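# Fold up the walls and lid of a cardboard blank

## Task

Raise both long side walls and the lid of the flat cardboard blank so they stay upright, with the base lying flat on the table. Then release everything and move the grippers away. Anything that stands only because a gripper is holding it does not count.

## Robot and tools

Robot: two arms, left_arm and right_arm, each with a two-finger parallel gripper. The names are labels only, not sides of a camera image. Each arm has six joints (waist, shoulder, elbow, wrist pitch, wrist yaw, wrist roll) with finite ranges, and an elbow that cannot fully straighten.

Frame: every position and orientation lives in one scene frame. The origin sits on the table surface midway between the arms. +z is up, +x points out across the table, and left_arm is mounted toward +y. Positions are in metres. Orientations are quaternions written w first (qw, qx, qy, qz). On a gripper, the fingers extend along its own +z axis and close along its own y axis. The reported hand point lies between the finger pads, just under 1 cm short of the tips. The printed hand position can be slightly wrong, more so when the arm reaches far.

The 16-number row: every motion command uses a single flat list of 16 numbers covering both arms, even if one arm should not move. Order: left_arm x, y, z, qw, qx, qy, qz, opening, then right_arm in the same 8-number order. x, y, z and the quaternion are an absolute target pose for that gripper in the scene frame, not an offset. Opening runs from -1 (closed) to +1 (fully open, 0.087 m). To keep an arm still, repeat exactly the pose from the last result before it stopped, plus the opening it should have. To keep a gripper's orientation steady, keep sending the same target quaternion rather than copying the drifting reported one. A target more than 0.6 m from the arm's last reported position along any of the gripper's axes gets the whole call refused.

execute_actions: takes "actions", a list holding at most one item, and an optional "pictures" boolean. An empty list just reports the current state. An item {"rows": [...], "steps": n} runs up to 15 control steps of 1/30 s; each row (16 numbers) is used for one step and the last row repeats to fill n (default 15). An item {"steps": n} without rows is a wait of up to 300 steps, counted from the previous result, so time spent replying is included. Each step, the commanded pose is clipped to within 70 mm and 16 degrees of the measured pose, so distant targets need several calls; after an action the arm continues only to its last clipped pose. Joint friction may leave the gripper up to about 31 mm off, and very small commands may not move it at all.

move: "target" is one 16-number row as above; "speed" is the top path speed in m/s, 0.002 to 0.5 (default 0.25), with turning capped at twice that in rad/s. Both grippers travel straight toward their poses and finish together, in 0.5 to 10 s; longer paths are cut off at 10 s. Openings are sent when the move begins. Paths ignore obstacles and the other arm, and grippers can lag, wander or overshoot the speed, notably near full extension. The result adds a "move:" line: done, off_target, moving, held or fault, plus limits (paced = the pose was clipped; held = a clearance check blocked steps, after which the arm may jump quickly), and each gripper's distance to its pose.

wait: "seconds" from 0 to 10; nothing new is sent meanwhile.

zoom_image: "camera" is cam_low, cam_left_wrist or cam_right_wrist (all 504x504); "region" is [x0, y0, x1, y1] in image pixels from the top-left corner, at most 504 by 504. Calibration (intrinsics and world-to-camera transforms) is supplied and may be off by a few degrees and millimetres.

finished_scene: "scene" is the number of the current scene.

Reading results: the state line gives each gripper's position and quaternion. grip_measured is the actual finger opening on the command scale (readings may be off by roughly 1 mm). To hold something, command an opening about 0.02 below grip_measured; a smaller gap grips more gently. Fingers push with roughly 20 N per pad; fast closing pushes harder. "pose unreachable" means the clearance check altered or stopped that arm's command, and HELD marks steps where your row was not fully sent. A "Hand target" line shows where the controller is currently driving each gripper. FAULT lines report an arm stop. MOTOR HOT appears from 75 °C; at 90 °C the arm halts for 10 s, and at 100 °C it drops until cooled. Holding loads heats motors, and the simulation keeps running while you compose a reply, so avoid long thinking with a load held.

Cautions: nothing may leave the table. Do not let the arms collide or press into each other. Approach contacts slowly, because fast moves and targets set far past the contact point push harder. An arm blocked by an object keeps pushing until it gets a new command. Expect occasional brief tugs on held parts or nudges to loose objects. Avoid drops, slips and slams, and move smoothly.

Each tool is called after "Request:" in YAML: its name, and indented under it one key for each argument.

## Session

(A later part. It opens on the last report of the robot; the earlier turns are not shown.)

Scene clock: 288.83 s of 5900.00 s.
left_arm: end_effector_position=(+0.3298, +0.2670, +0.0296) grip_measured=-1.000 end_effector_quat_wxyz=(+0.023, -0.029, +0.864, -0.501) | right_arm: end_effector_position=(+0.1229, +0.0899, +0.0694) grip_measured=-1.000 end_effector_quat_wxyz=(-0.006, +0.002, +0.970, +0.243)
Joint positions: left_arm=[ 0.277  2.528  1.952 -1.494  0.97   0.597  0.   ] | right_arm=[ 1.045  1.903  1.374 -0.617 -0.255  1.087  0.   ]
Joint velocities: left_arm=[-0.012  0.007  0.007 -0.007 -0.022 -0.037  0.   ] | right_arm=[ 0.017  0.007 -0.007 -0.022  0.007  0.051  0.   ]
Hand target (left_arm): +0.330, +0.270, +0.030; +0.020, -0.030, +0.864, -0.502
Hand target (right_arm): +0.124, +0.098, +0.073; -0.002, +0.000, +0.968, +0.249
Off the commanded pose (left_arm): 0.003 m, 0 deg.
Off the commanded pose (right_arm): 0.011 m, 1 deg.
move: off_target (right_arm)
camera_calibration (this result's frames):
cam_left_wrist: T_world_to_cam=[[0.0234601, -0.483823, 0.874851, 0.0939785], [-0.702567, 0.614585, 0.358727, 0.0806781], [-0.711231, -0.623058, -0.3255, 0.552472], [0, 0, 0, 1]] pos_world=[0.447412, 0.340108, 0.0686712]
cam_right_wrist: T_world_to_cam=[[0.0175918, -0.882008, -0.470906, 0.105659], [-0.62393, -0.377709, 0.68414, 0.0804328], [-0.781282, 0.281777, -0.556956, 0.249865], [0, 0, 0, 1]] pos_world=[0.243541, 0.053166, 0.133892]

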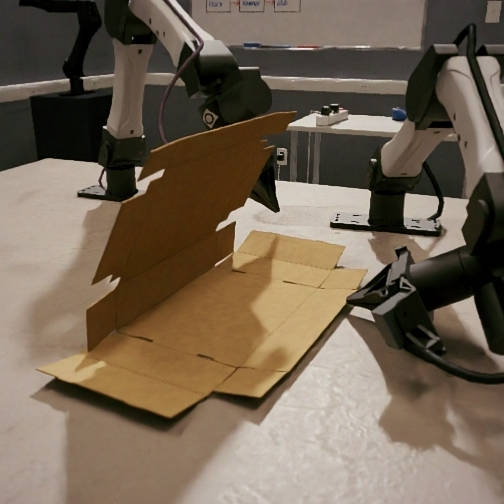

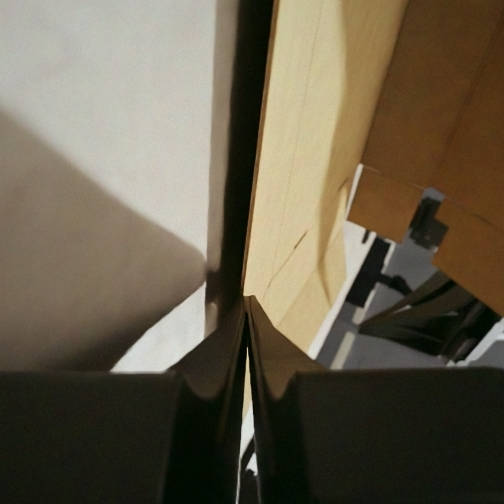

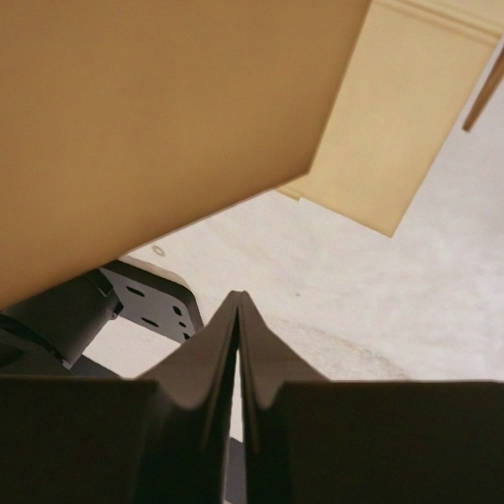

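Request:
move:
  target: [0.33,0.27,0.03,0.02,-0.03,0.86,-0.5,-1,0.06,-0.1,0.12,0,0,1,0,-1]
  speed: 0.2

Request:
move:
  target: [0.33,0.27,0.03,0.02,-0.03,0.86,-0.5,-1,0.03,-0.05,0.1,0,-0.866,0.5,0,-1]
  speed: 0.4

Request:
move:
  target: [0.33,0.27,0.03,0.02,-0.03,0.86,-0.5,-1,0.15,0.13,0.06,0,-0.866,0.5,0,-1]
  speed: 0.15

Scene clock: 303.50 s of 5900.00 s.
left_arm: end_effector_position=(+0.3298, +0.2670, +0.0296) grip_measured=-1.000 end_effector_quat_wxyz=(+0.023, -0.029, +0.864, -0.501) | right_arm: end_effector_position=(+0.0625, -0.0924, +0.1169) grip_measured=-1.000 end_effector_quat_wxyz=(-0.001, +0.012, +1.000, +0.006)
Joint positions: left_arm=[ 0.277  2.528  1.952 -1.494  0.97   0.597  0.   ] | right_arm=[ 1.045  1.518  1.235 -1.279 -0.007  1.051  0.   ]
Joint velocities: left_arm=[-0.007 -0.002  0.002  0.022 -0.11  -0.051  0.   ] | right_arm=[-0.007  0.007 -0.007  0.022  0.051  0.037  0.   ]
Hand target (left_arm): +0.330, +0.270, +0.030; +0.020, -0.030, +0.864, -0.502
Hand target (right_arm): +0.057, -0.099, +0.117; -0.000, +0.002, +1.000, +0.000
Off the commanded pose (left_arm): 0.003 m, 0 deg.
Off the commanded pose (right_arm): 0.009 m, 1 deg.
After step 90, 9.83 s passed at rest.
move: done
camera_calibration (this result's frames):
cam_left_wrist: T_world_to_cam=[[0.0234601, -0.483823, 0.874851, 0.0939785], [-0.702567, 0.614585, 0.358727, 0.0806781], [-0.711231, -0.623058, -0.3255, 0.552472], [0, 0, 0, 1]] pos_world=[0.447412, 0.340108, 0.0686712]
cam_right_wrist: T_world_to_cam=[[0.00120126, -0.999942, -0.0107349, -0.0953137], [-0.630428, -0.00909018, 0.776195, -0.0349479], [-0.776247, 0.00583514, -0.630402, 0.263308], [0, 0, 0, 1]] pos_world=[0.182475, -0.0971623, 0.192093]

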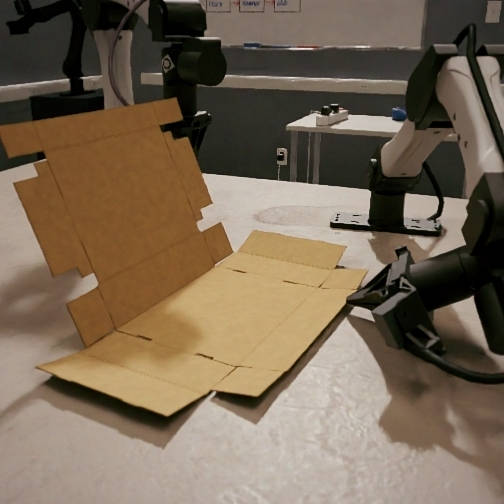

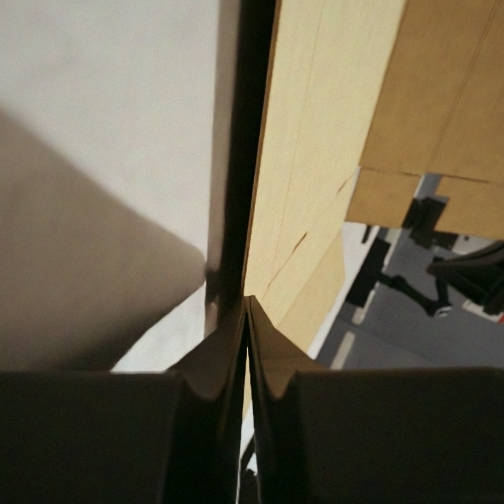

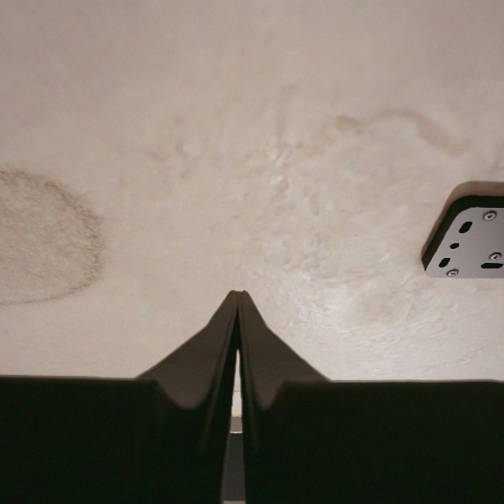

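Scene clock: 306.80 s of 5900.00 s.
left_arm: end_effector_position=(+0.3298, +0.2670, +0.0296) grip_measured=-1.000 end_effector_quat_wxyz=(+0.023, -0.029, +0.864, -0.501) | right_arm: end_effector_position=(+0.0318, -0.0574, +0.1014) grip_measured=-1.000 end_effector_quat_wxyz=(+0.008, +0.861, -0.509, +0.000)
Joint positions: left_arm=[ 0.277  2.528  1.952 -1.494  0.97   0.597  0.   ] | right_arm=[ 1.448  1.69   1.35  -1.245 -0.006 -0.644  0.   ]
Joint velocities: left_arm=[-0.027  0.012  0.002 -0.051 -0.022 -0.051  0.   ] | right_arm=[-0.017  0.007 -0.002  0.037 -0.022 -0.051  0.   ]
Hand target (left_arm): +0.330, +0.270, +0.030; +0.020, -0.030, +0.864, -0.502
Hand target (right_arm): +0.031, -0.050, +0.100; +0.002, +0.866, -0.500, -0.001
Off the commanded pose (left_arm): 0.003 m, 0 deg.
Off the commanded pose (right_arm): 0.008 m, 1 deg.
move: done
camera_calibration (this result's frames):
cam_left_wrist: T_world_to_cam=[[0.0234601, -0.483823, 0.874851, 0.0939785], [-0.702567, 0.614585, 0.358727, 0.0806781], [-0.711231, -0.623058, -0.3255, 0.552472], [0, 0, 0, 1]] pos_world=[0.447412, 0.340108, 0.0686712]
cam_right_wrist: T_world_to_cam=[[0.863923, 0.50346, -0.012874, -0.00142142], [0.32376, -0.535619, 0.779931, -0.102887], [0.385768, -0.677968, -0.625733, 0.152786], [0, 0, 0, 1]] pos_world=[-0.0244013, 0.0491913, 0.17583]

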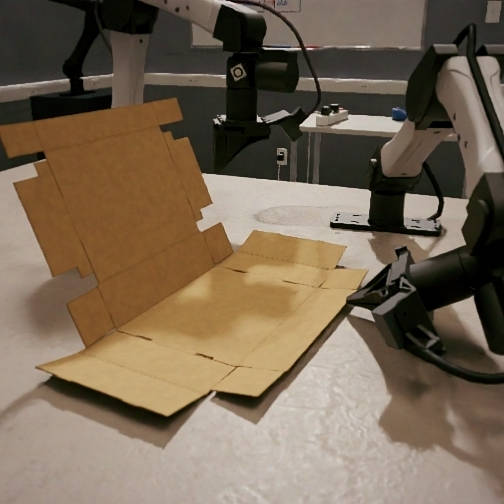

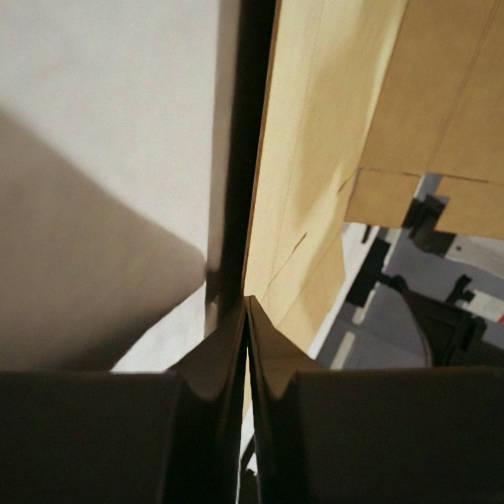

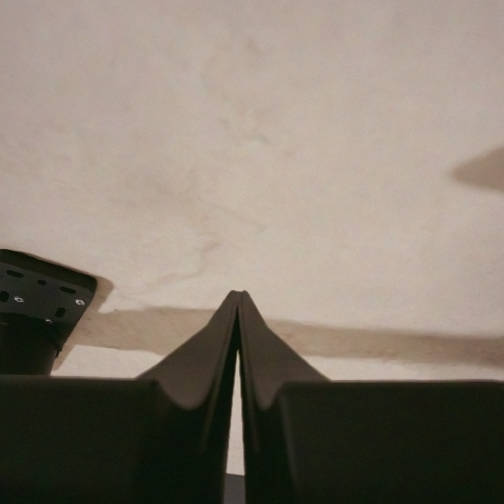

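Scene clock: 308.83 s of 5900.00 s.
left_arm: end_effector_position=(+0.3298, +0.2672, +0.0296) grip_measured=-1.000 end_effector_quat_wxyz=(+0.023, -0.029, +0.864, -0.501) | right_arm: end_effector_position=(+0.1507, +0.1286, +0.0604) grip_measured=-1.000 end_effector_quat_wxyz=(-0.026, +0.866, -0.500, -0.006)
Joint positions: left_arm=[ 0.278  2.528  1.952 -1.494  0.97   0.597  0.   ] | right_arm=[ 1.269  2.64   2.684 -1.56  -0.001 -0.843  0.   ]
Joint velocities: left_arm=[ 0.002 -0.022 -0.002  0.022 -0.022  0.037  0.   ] | right_arm=[ 0.022  0.012 -0.002 -0.022 -0.037 -0.037  0.   ]
Hand target (left_arm): +0.330, +0.270, +0.030; +0.021, -0.030, +0.864, -0.502
Hand target (right_arm): +0.153, +0.129, +0.063; -0.029, +0.867, -0.497, -0.004
Off the commanded pose (left_arm): 0.003 m, 0 deg.
Off the commanded pose (right_arm): 0.002 m, 3 deg.
joint sent to its limit (right arm) — the command would take joint 4 (wrist pitch) past its lower limit, so that joint was sent only as far as its limit.
move: off_target (right_arm)
camera_calibration (this result's frames):
cam_left_wrist: T_world_to_cam=[[0.0238292, -0.483805, 0.874851, 0.0939906], [-0.703036, 0.614048, 0.358727, 0.0807924], [-0.710755, -0.6236, -0.3255, 0.552631], [0, 0, 0, 1]] pos_world=[0.447345, 0.340483, 0.0686712]
cam_right_wrist: T_world_to_cam=[[0.853248, 0.519899, 0.0409044, -0.20205], [0.31667, -0.578834, 0.751446, -0.00141454], [0.414353, -0.628216, -0.658526, 0.198617], [0, 0, 0, 1]] pos_world=[0.0905487, 0.229001, 0.140122]

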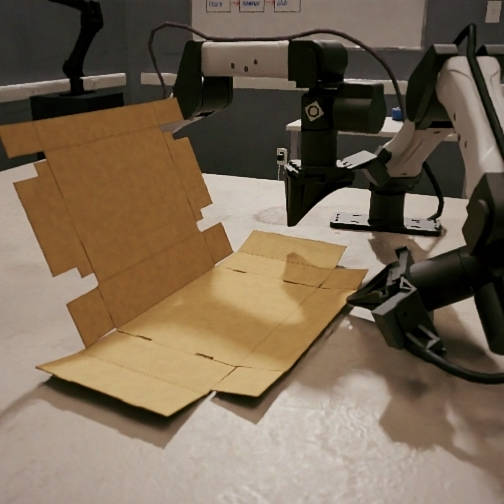

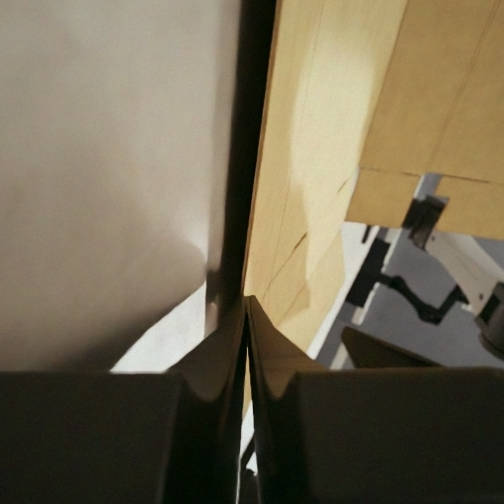

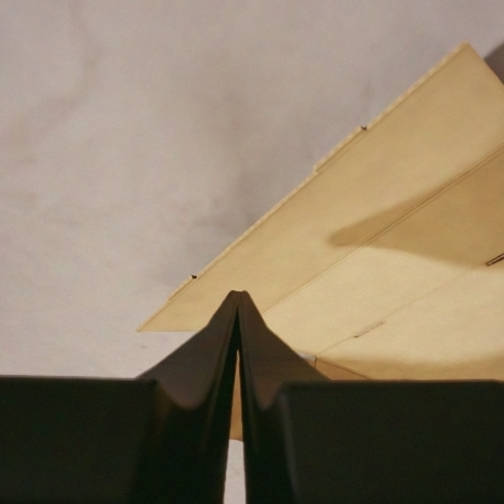

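Request:
move:
  target: [0.36,0.275,0.01,0.02,-0.03,0.86,-0.5,-1,0.21,0.1,0.04,-0.06,0.866,-0.5,0,-1]
  speed: 0.1

Request:
move:
  target: [0.36,0.275,0.01,0.02,-0.03,0.86,-0.5,-1,0.21,0.1,-0.01,-0.06,0.866,-0.5,0,-1]
  speed: 0.05

Request:
move:
  target: [0.36,0.225,0.012,0,0,0.86,-0.51,-1,0.21,0.1,-0.01,-0.06,0.866,-0.5,0,-1]
  speed: 0.05

Request:
move:
  target: [0.36,0.21,0.055,0,0,0.84,-0.54,-1,0.21,0.1,-0.01,-0.06,0.866,-0.5,0,-1]
  speed: 0.05

Scene clock: 322.03 s of 5900.00 s.
left_arm: end_effector_position=(+0.3578, +0.2765, +0.0183) grip_measured=-1.000 end_effector_quat_wxyz=(+0.024, -0.039, +0.861, -0.507) | right_arm: end_effector_position=(+0.2061, +0.0992, +0.0315) grip_measured=-1.000 end_effector_quat_wxyz=(-0.048, +0.864, -0.501, -0.001)
Joint positions: left_arm=[ 0.278  2.686  2.201 -1.581  0.986  0.578  0.   ] | right_arm=[ 1.148  2.456  2.221 -1.24   0.007 -0.961  0.   ]
Joint velocities: left_arm=[-0.007 -0.002 -0.002  0.007 -0.081  0.007  0.   ] | right_arm=[-0.007 -0.007  0.002  0.037 -0.066  0.037  0.   ]
Hand target (left_arm): +0.360, +0.275, +0.011; +0.021, -0.030, +0.864, -0.502
Hand target (right_arm): +0.209, +0.099, +0.040; -0.060, +0.865, -0.499, +0.000
Off the commanded pose (left_arm): 0.009 m, 1 deg.
Off the commanded pose (right_arm): 0.009 m, 1 deg.
joint sent to its limit (left arm) — the command would take joint 4 (wrist pitch) past its lower limit, so that joint was sent only as far as its limit.
After step 90, 8.83 s passed at rest.
move: done
camera_calibration (this result's frames):
cam_left_wrist: T_world_to_cam=[[0.0383599, -0.47187, 0.880833, 0.0990762], [-0.711107, 0.606398, 0.355821, 0.103908], [-0.702037, -0.640016, -0.312288, 0.57579], [0, 0, 0, 1]] pos_world=[0.474315, 0.352256, 0.0555703]
cam_right_wrist: T_world_to_cam=[[0.85356, 0.514194, 0.0839025, -0.233671], [0.291211, -0.604409, 0.741543, -0.00618887], [0.432009, -0.608518, -0.665638, 0.132817], [0, 0, 0, 1]] pos_world=[0.143876, 0.197233, 0.112603]

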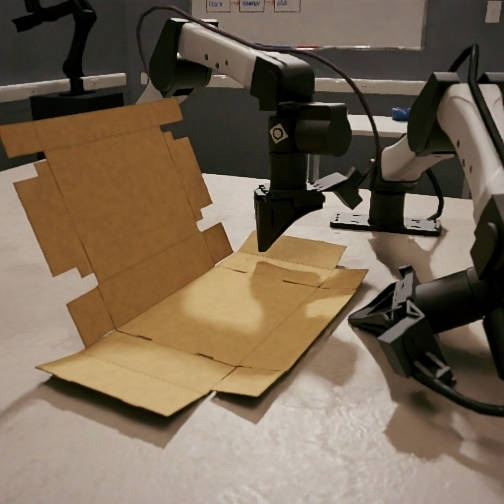

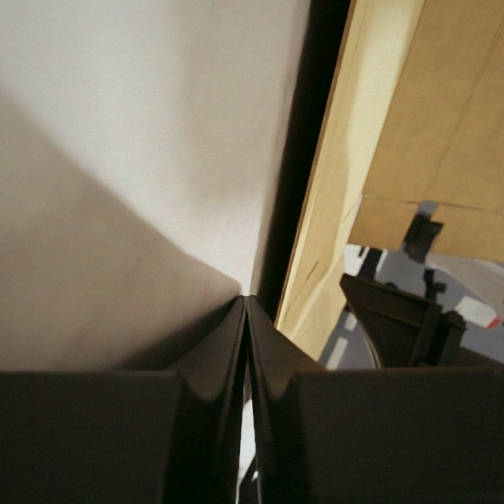

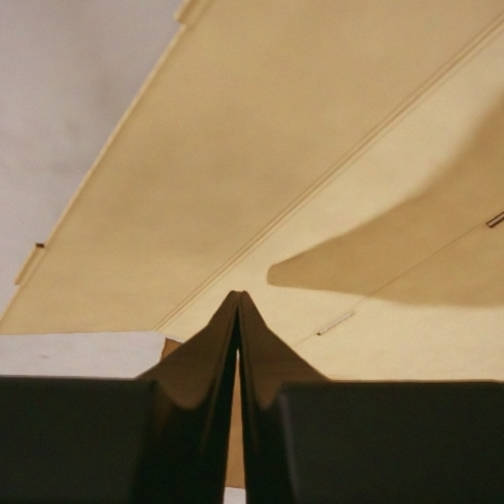

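Scene clock: 323.10 s of 5900.00 s.
left_arm: end_effector_position=(+0.3579, +0.2764, +0.0184) grip_measured=-1.000 end_effector_quat_wxyz=(+0.024, -0.039, +0.861, -0.507) | right_arm: end_effector_position=(+0.2057, +0.0976, +0.0160) grip_measured=-1.000 end_effector_quat_wxyz=(-0.059, +0.863, -0.501, -0.001)
Joint positions: left_arm=[ 0.278  2.686  2.201 -1.581  0.987  0.577  0.   ] | right_arm=[ 1.148  2.421  2.095 -1.128  0.008 -0.961  0.   ]
Joint velocities: left_arm=[-0.017 -0.002 -0.007 -0.022 -0.037  0.037  0.   ] | right_arm=[ 0.002 -0.012 -0.002  0.066  0.022  0.022  0.   ]
Hand target (left_arm): +0.360, +0.275, +0.010; +0.020, -0.030, +0.864, -0.502
Hand target (right_arm): +0.209, +0.099, -0.009; -0.058, +0.864, -0.499, +0.000
Off the commanded pose (left_arm): 0.009 m, 1 deg.
Off the commanded pose (right_arm): 0.026 m, 0 deg.
move: off_target (right_arm)
camera_calibration (this result's frames):
cam_left_wrist: T_world_to_cam=[[0.0386532, -0.470996, 0.881288, 0.0985379], [-0.711569, 0.606221, 0.355198, 0.104227], [-0.701552, -0.640827, -0.311714, 0.575895], [0, 0, 0, 1]] pos_world=[0.474376, 0.352275, 0.055653]
cam_right_wrist: T_world_to_cam=[[0.852654, 0.512294, 0.102645, -0.23119], [0.283097, -0.618117, 0.73334, 0.00760275], [0.439133, -0.596227, -0.672069, 0.119156], [0, 0, 0, 1]] pos_world=[0.142647, 0.19418, 0.0982359]

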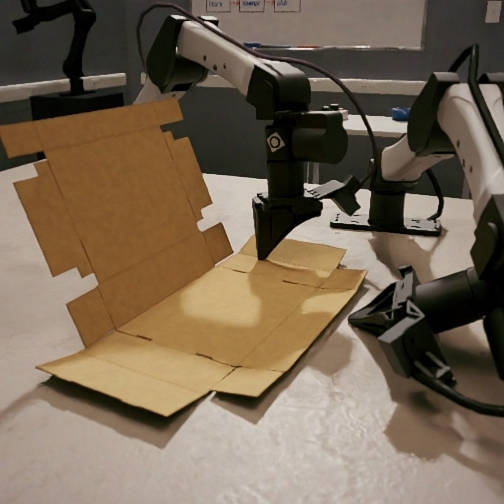

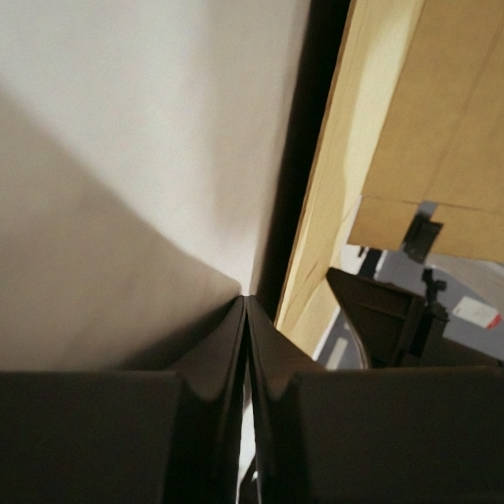

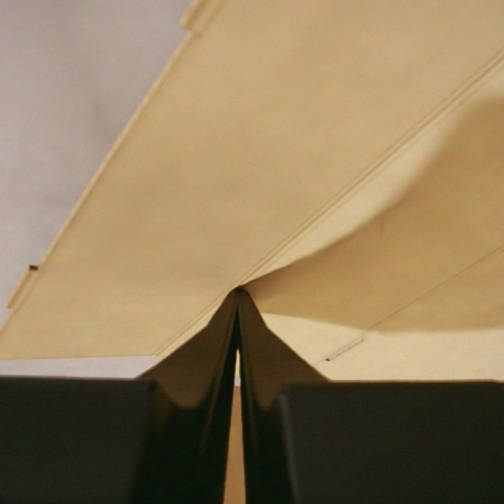

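Scene clock: 324.43 s of 5900.00 s.
left_arm: end_effector_position=(+0.3584, +0.2345, +0.0180) grip_measured=-1.000 end_effector_quat_wxyz=(-0.004, -0.016, +0.856, -0.518) | right_arm: end_effector_position=(+0.2083, +0.0990, +0.0162) grip_measured=-1.000 end_effector_quat_wxyz=(-0.065, +0.863, -0.501, +0.004)
Joint positions: left_arm=[ 0.183  2.686  2.179 -1.566  1.013  0.547  0.   ] | right_arm=[ 1.148  2.418  2.09  -1.114  0.018 -0.961  0.   ]
Joint velocities: left_arm=[-0.002 -0.002 -0.012  0.007  0.037 -0.007  0.   ] | right_arm=[-0.002  0.007  0.007 -0.066 -0.007 -0.051  0.   ]
Hand target (left_arm): +0.359, +0.225, +0.012; -0.001, +0.001, +0.859, -0.512
Hand target (right_arm): +0.209, +0.099, -0.009; -0.059, +0.864, -0.499, +0.000
Off the commanded pose (left_arm): 0.011 m, 2 deg.
Off the commanded pose (right_arm): 0.026 m, 1 deg.
move: off_target (left_arm, right_arm)
camera_calibration (this result's frames):
cam_left_wrist: T_world_to_cam=[[0.0291021, -0.451616, 0.891737, 0.0779008], [-0.658984, 0.662124, 0.356836, 0.0981948], [-0.751593, -0.598026, -0.278339, 0.556584], [0, 0, 0, 1]] pos_world=[0.480767, 0.303016, 0.0504125]
cam_right_wrist: T_world_to_cam=[[0.851759, 0.51058, 0.117539, -0.233945], [0.272231, -0.622964, 0.733353, 0.0102972], [0.447657, -0.592642, -0.66961, 0.116792], [0, 0, 0, 1]] pos_world=[0.144178, 0.195078, 0.0981515]

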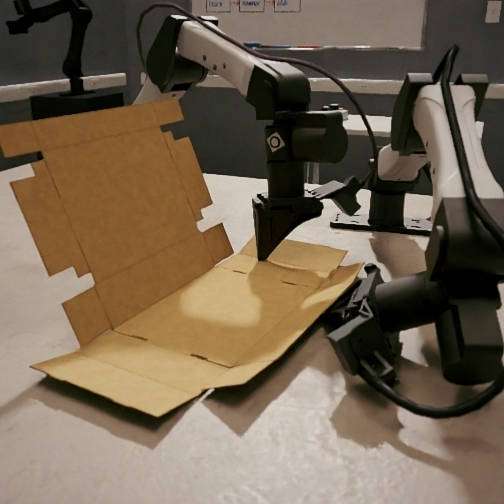

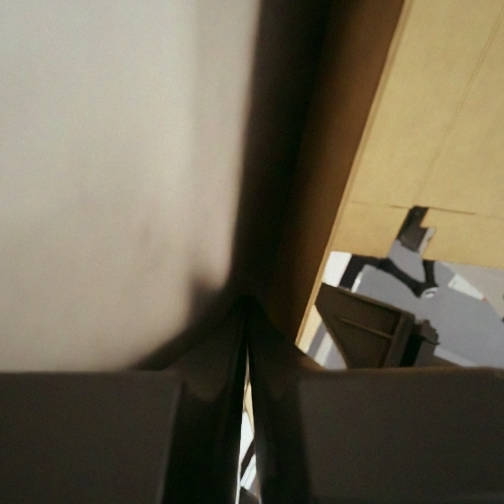

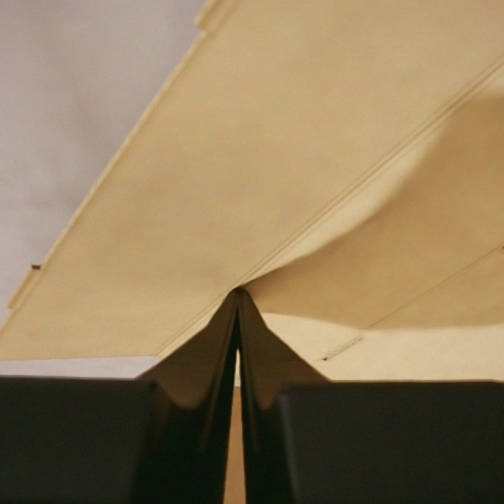

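Scene clock: 325.63 s of 5900.00 s.
left_arm: end_effector_position=(+0.3624, +0.2193, +0.0407) grip_measured=-1.000 end_effector_quat_wxyz=(+0.013, -0.000, +0.848, -0.529) | right_arm: end_effector_position=(+0.2103, +0.0988, +0.0167) grip_measured=-1.000 end_effector_quat_wxyz=(-0.068, +0.863, -0.501, +0.009)
Joint positions: left_arm=[ 0.154  2.63   2.158 -1.564  1.057  0.547  0.   ] | right_arm=[ 1.148  2.416  2.086 -1.108  0.029 -0.961  0.   ]
Joint velocities: left_arm=[-0.012  0.007 -0.012 -0.022  0.007  0.037  0.   ] | right_arm=[-0.017 -0.002  0.007 -0.022  0.037 -0.066  0.   ]
Hand target (left_arm): +0.359, +0.210, +0.054; +0.007, -0.005, +0.843, -0.538
Hand target (right_arm): +0.210, +0.099, -0.009; -0.059, +0.864, -0.499, +0.000
Off the commanded pose (left_arm): 0.017 m, 2 deg.
Off the commanded pose (right_arm): 0.027 m, 1 deg.
joint sent to its limit (left arm) — the command would take joint 4 (wrist pitch) past its lower limit, so that joint was sent only as far as its limit.
move: off_target (left_arm, right_arm)
camera_calibration (this result's frames):
cam_left_wrist: T_world_to_cam=[[-0.0159382, -0.427263, 0.903987, 0.0611427], [-0.668983, 0.676486, 0.307942, 0.105243], [-0.743107, -0.599844, -0.296614, 0.554869], [0, 0, 0, 1]] pos_world=[0.483707, 0.287764, 0.0769011]
cam_right_wrist: T_world_to_cam=[[0.85106, 0.509437, 0.127162, -0.235523], [0.262886, -0.623058, 0.736675, 0.011261], [0.454519, -0.593526, -0.664183, 0.114663], [0, 0, 0, 1]] pos_world=[0.145367, 0.195056, 0.0978108]

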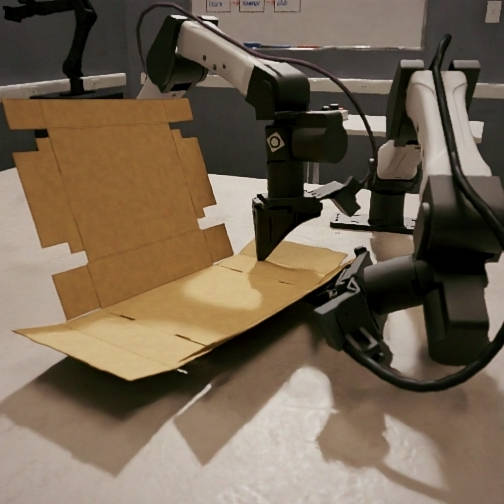

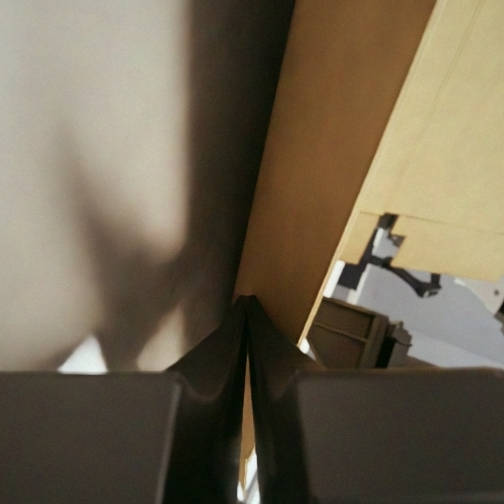

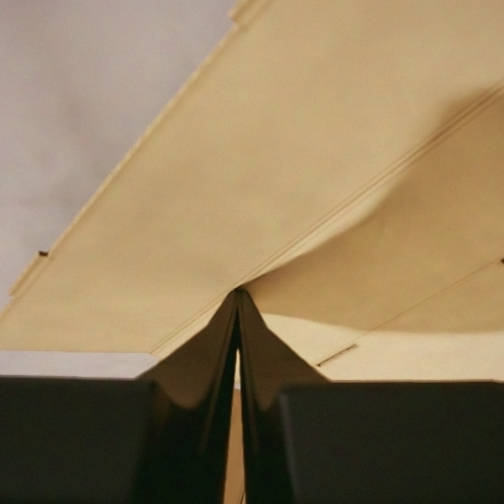

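Request:
move:
  target: [0.30,0.29,0.02,0.02,-0.03,0.86,-0.5,-1,0.21,0.1,0.05,-0.06,0.866,-0.5,0,-1]
  speed: 0.1

Request:
move:
  target: [0.30,0.29,0.012,0.02,-0.03,0.86,-0.5,-1,0.28,0.11,0.04,-0.15,0.95,-0.26,0,-1]
  speed: 0.1

Request:
move:
  target: [0.30,0.29,0.012,0.02,-0.03,0.86,-0.5,-1,0.28,0.11,-0.01,-0.15,0.95,-0.26,0,-1]
  speed: 0.05

Scene clock: 335.57 s of 5900.00 s.
left_arm: end_effector_position=(+0.3028, +0.2882, +0.0169) grip_measured=-1.000 end_effector_quat_wxyz=(+0.008, -0.041, +0.860, -0.509) | right_arm: end_effector_position=(+0.2075, +0.0984, +0.0526) grip_measured=-1.000 end_effector_quat_wxyz=(-0.063, +0.863, -0.501, +0.003)
Joint positions: left_arm=[ 0.35   2.543  1.886 -1.537  0.937  0.697  0.   ] | right_arm=[ 1.148  2.414  2.227 -1.258  0.016 -0.961  0.   ]
Joint velocities: left_arm=[-0.007 -0.012  0.017 -0.051 -0.051 -0.022  0.   ] | right_arm=[-0.002  0.002  0.012  0.066 -0.051  0.037  0.   ]
Hand target (left_arm): +0.302, +0.291, +0.019; +0.020, -0.030, +0.865, -0.501
Hand target (right_arm): +0.210, +0.100, +0.050; -0.060, +0.864, -0.499, -0.000
Off the commanded pose (left_arm): 0.005 m, 2 deg.
Off the commanded pose (right_arm): 0.004 m, 1 deg.
After step 90, 5.47 s passed at rest.
move: done
camera_calibration (this result's frames):
cam_left_wrist: T_world_to_cam=[[0.0586391, -0.465771, 0.88296, 0.100022], [-0.693186, 0.617482, 0.371764, 0.0492978], [-0.718369, -0.633856, -0.286657, 0.546945], [0, 0, 0, 1]] pos_world=[0.421216, 0.362831, 0.0501436]
cam_right_wrist: T_world_to_cam=[[0.851815, 0.511382, 0.113578, -0.237146], [0.275359, -0.621553, 0.733382, -0.0173117], [0.445633, -0.593431, -0.670262, 0.141687], [0, 0, 0, 1]] pos_world=[0.143631, 0.194593, 0.134598]

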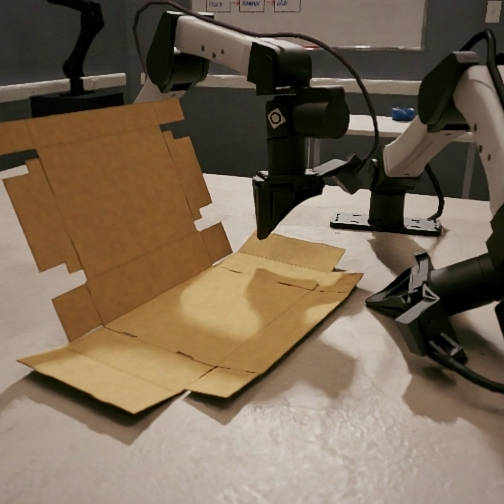

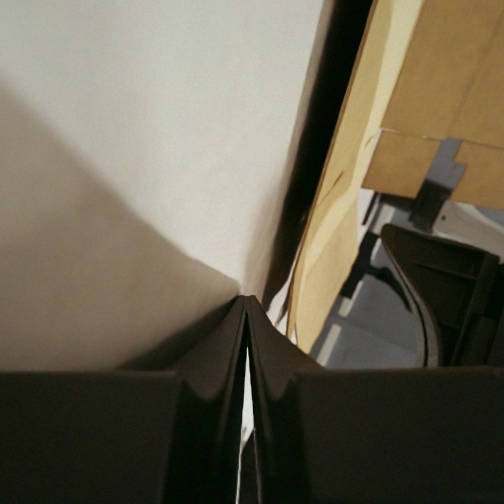

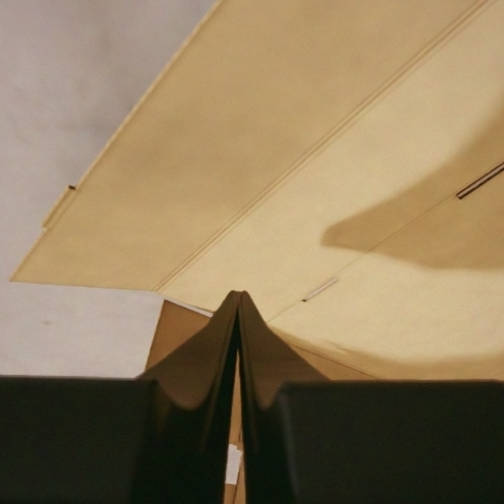

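Scene clock: 338.73 s of 5900.00 s.
left_arm: end_effector_position=(+0.3020, +0.2871, +0.0162) grip_measured=-1.000 end_effector_quat_wxyz=(+0.008, -0.042, +0.858, -0.512) | right_arm: end_effector_position=(+0.2763, +0.1098, +0.0309) grip_measured=-1.000 end_effector_quat_wxyz=(-0.137, +0.955, -0.263, -0.001)
Joint positions: left_arm=[ 0.35   2.543  1.878 -1.534  0.942  0.698  0.   ] | right_arm=[ 1.018  2.357  2.014 -0.966 -0.083 -1.594  0.   ]
Joint velocities: left_arm=[ 0.002 -0.007 -0.007  0.066 -0.007 -0.066  0.   ] | right_arm=[ 0.002  0.007 -0.007  0.037  0.037 -0.022  0.   ]
Hand target (left_arm): +0.300, +0.290, +0.012; +0.019, -0.030, +0.864, -0.503
Hand target (right_arm): +0.280, +0.109, +0.040; -0.150, +0.954, -0.260, +0.000
Off the commanded pose (left_arm): 0.006 m, 2 deg.
Off the commanded pose (right_arm): 0.010 m, 2 deg.
move: done
camera_calibration (this result's frames):
cam_left_wrist: T_world_to_cam=[[0.0611274, -0.460276, 0.885669, 0.0977441], [-0.694237, 0.61793, 0.369049, 0.0499422], [-0.717146, -0.637423, -0.281769, 0.546134], [0, 0, 0, 1]] pos_world=[0.420354, 0.362247, 0.0488833]
cam_right_wrist: T_world_to_cam=[[0.480297, 0.83655, 0.263628, -0.236848], [0.498293, -0.507596, 0.702887, -0.0863894], [0.721816, -0.206231, -0.660644, -0.0158668], [0, 0, 0, 1]] pos_world=[0.168257, 0.151012, 0.112679]

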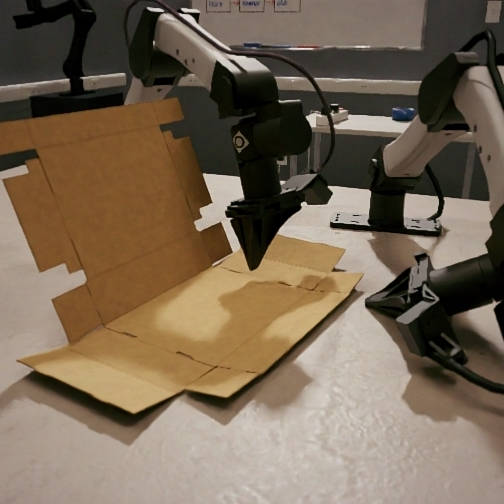

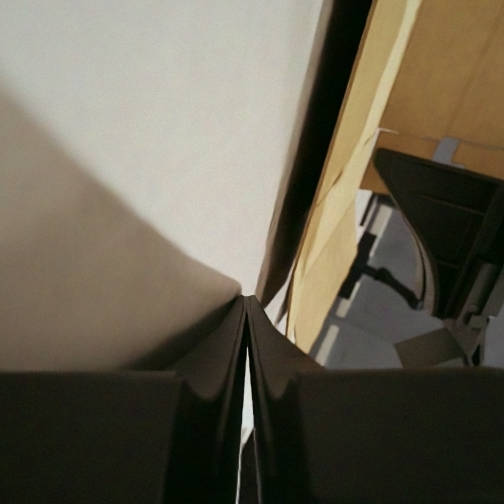

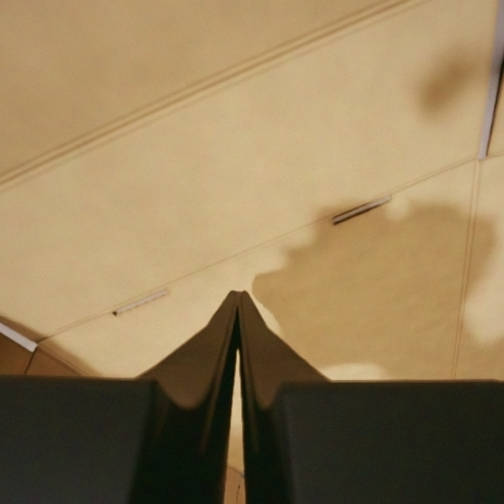

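Scene clock: 340.03 s of 5900.00 s.
left_arm: end_effector_position=(+0.3022, +0.2870, +0.0163) grip_measured=-1.000 end_effector_quat_wxyz=(+0.009, -0.042, +0.858, -0.512) | right_arm: end_effector_position=(+0.2825, +0.1195, +0.0173) grip_measured=-1.000 end_effector_quat_wxyz=(-0.171, +0.950, -0.260, +0.009)
Joint positions: left_arm=[ 0.35   2.543  1.878 -1.534  0.944  0.699  0.   ] | right_arm=[ 1.018  2.342  1.913 -0.807 -0.083 -1.594  0.   ]
Joint velocities: left_arm=[0.022 0.002 0.002 0.022 0.022 0.022 0.   ] | right_arm=[ 0.007 -0.007 -0.007 -0.007  0.022 -0.007  0.   ]
Hand target (left_arm): +0.300, +0.290, +0.012; +0.019, -0.030, +0.864, -0.503
Hand target (right_arm): +0.280, +0.109, -0.009; -0.150, +0.954, -0.261, -0.000
Off the commanded pose (left_arm): 0.006 m, 2 deg.
Off the commanded pose (right_arm): 0.029 m, 3 deg.
move: off_target (right_arm)
camera_calibration (this result's frames):
cam_left_wrist: T_world_to_cam=[[0.0603056, -0.459565, 0.886094, 0.09766], [-0.69483, 0.618003, 0.36781, 0.0502293], [-0.716641, -0.637866, -0.28205, 0.54619], [0, 0, 0, 1]] pos_world=[0.420434, 0.362235, 0.0490424]
cam_right_wrist: T_world_to_cam=[[0.468694, 0.818463, 0.33233, -0.240047], [0.4709, -0.549794, 0.689913, -0.062073], [0.747381, -0.166864, -0.6431, -0.0395927], [0, 0, 0, 1]] pos_world=[0.17133, 0.155736, 0.0971377]

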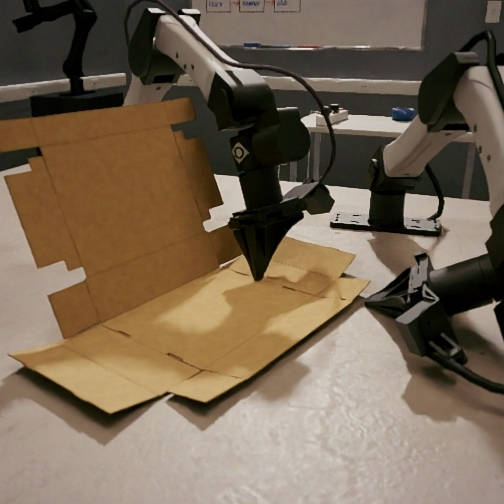

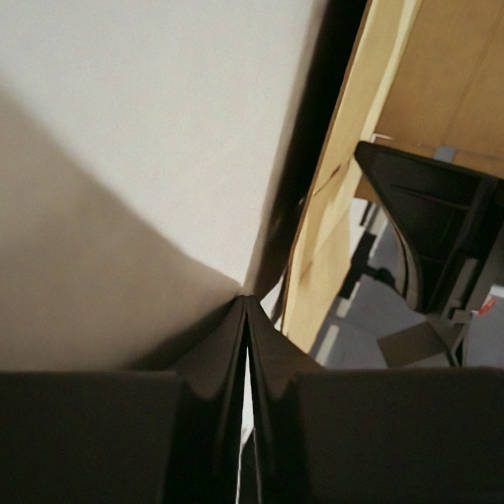

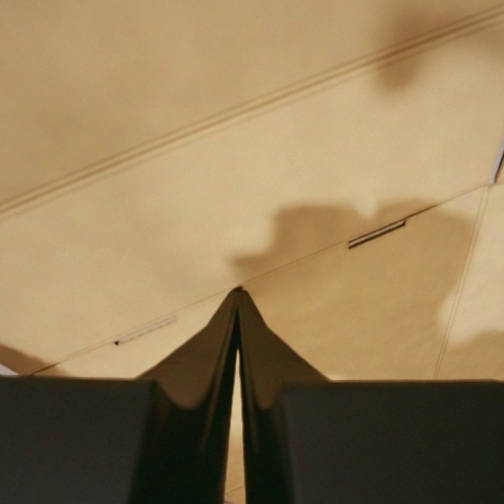

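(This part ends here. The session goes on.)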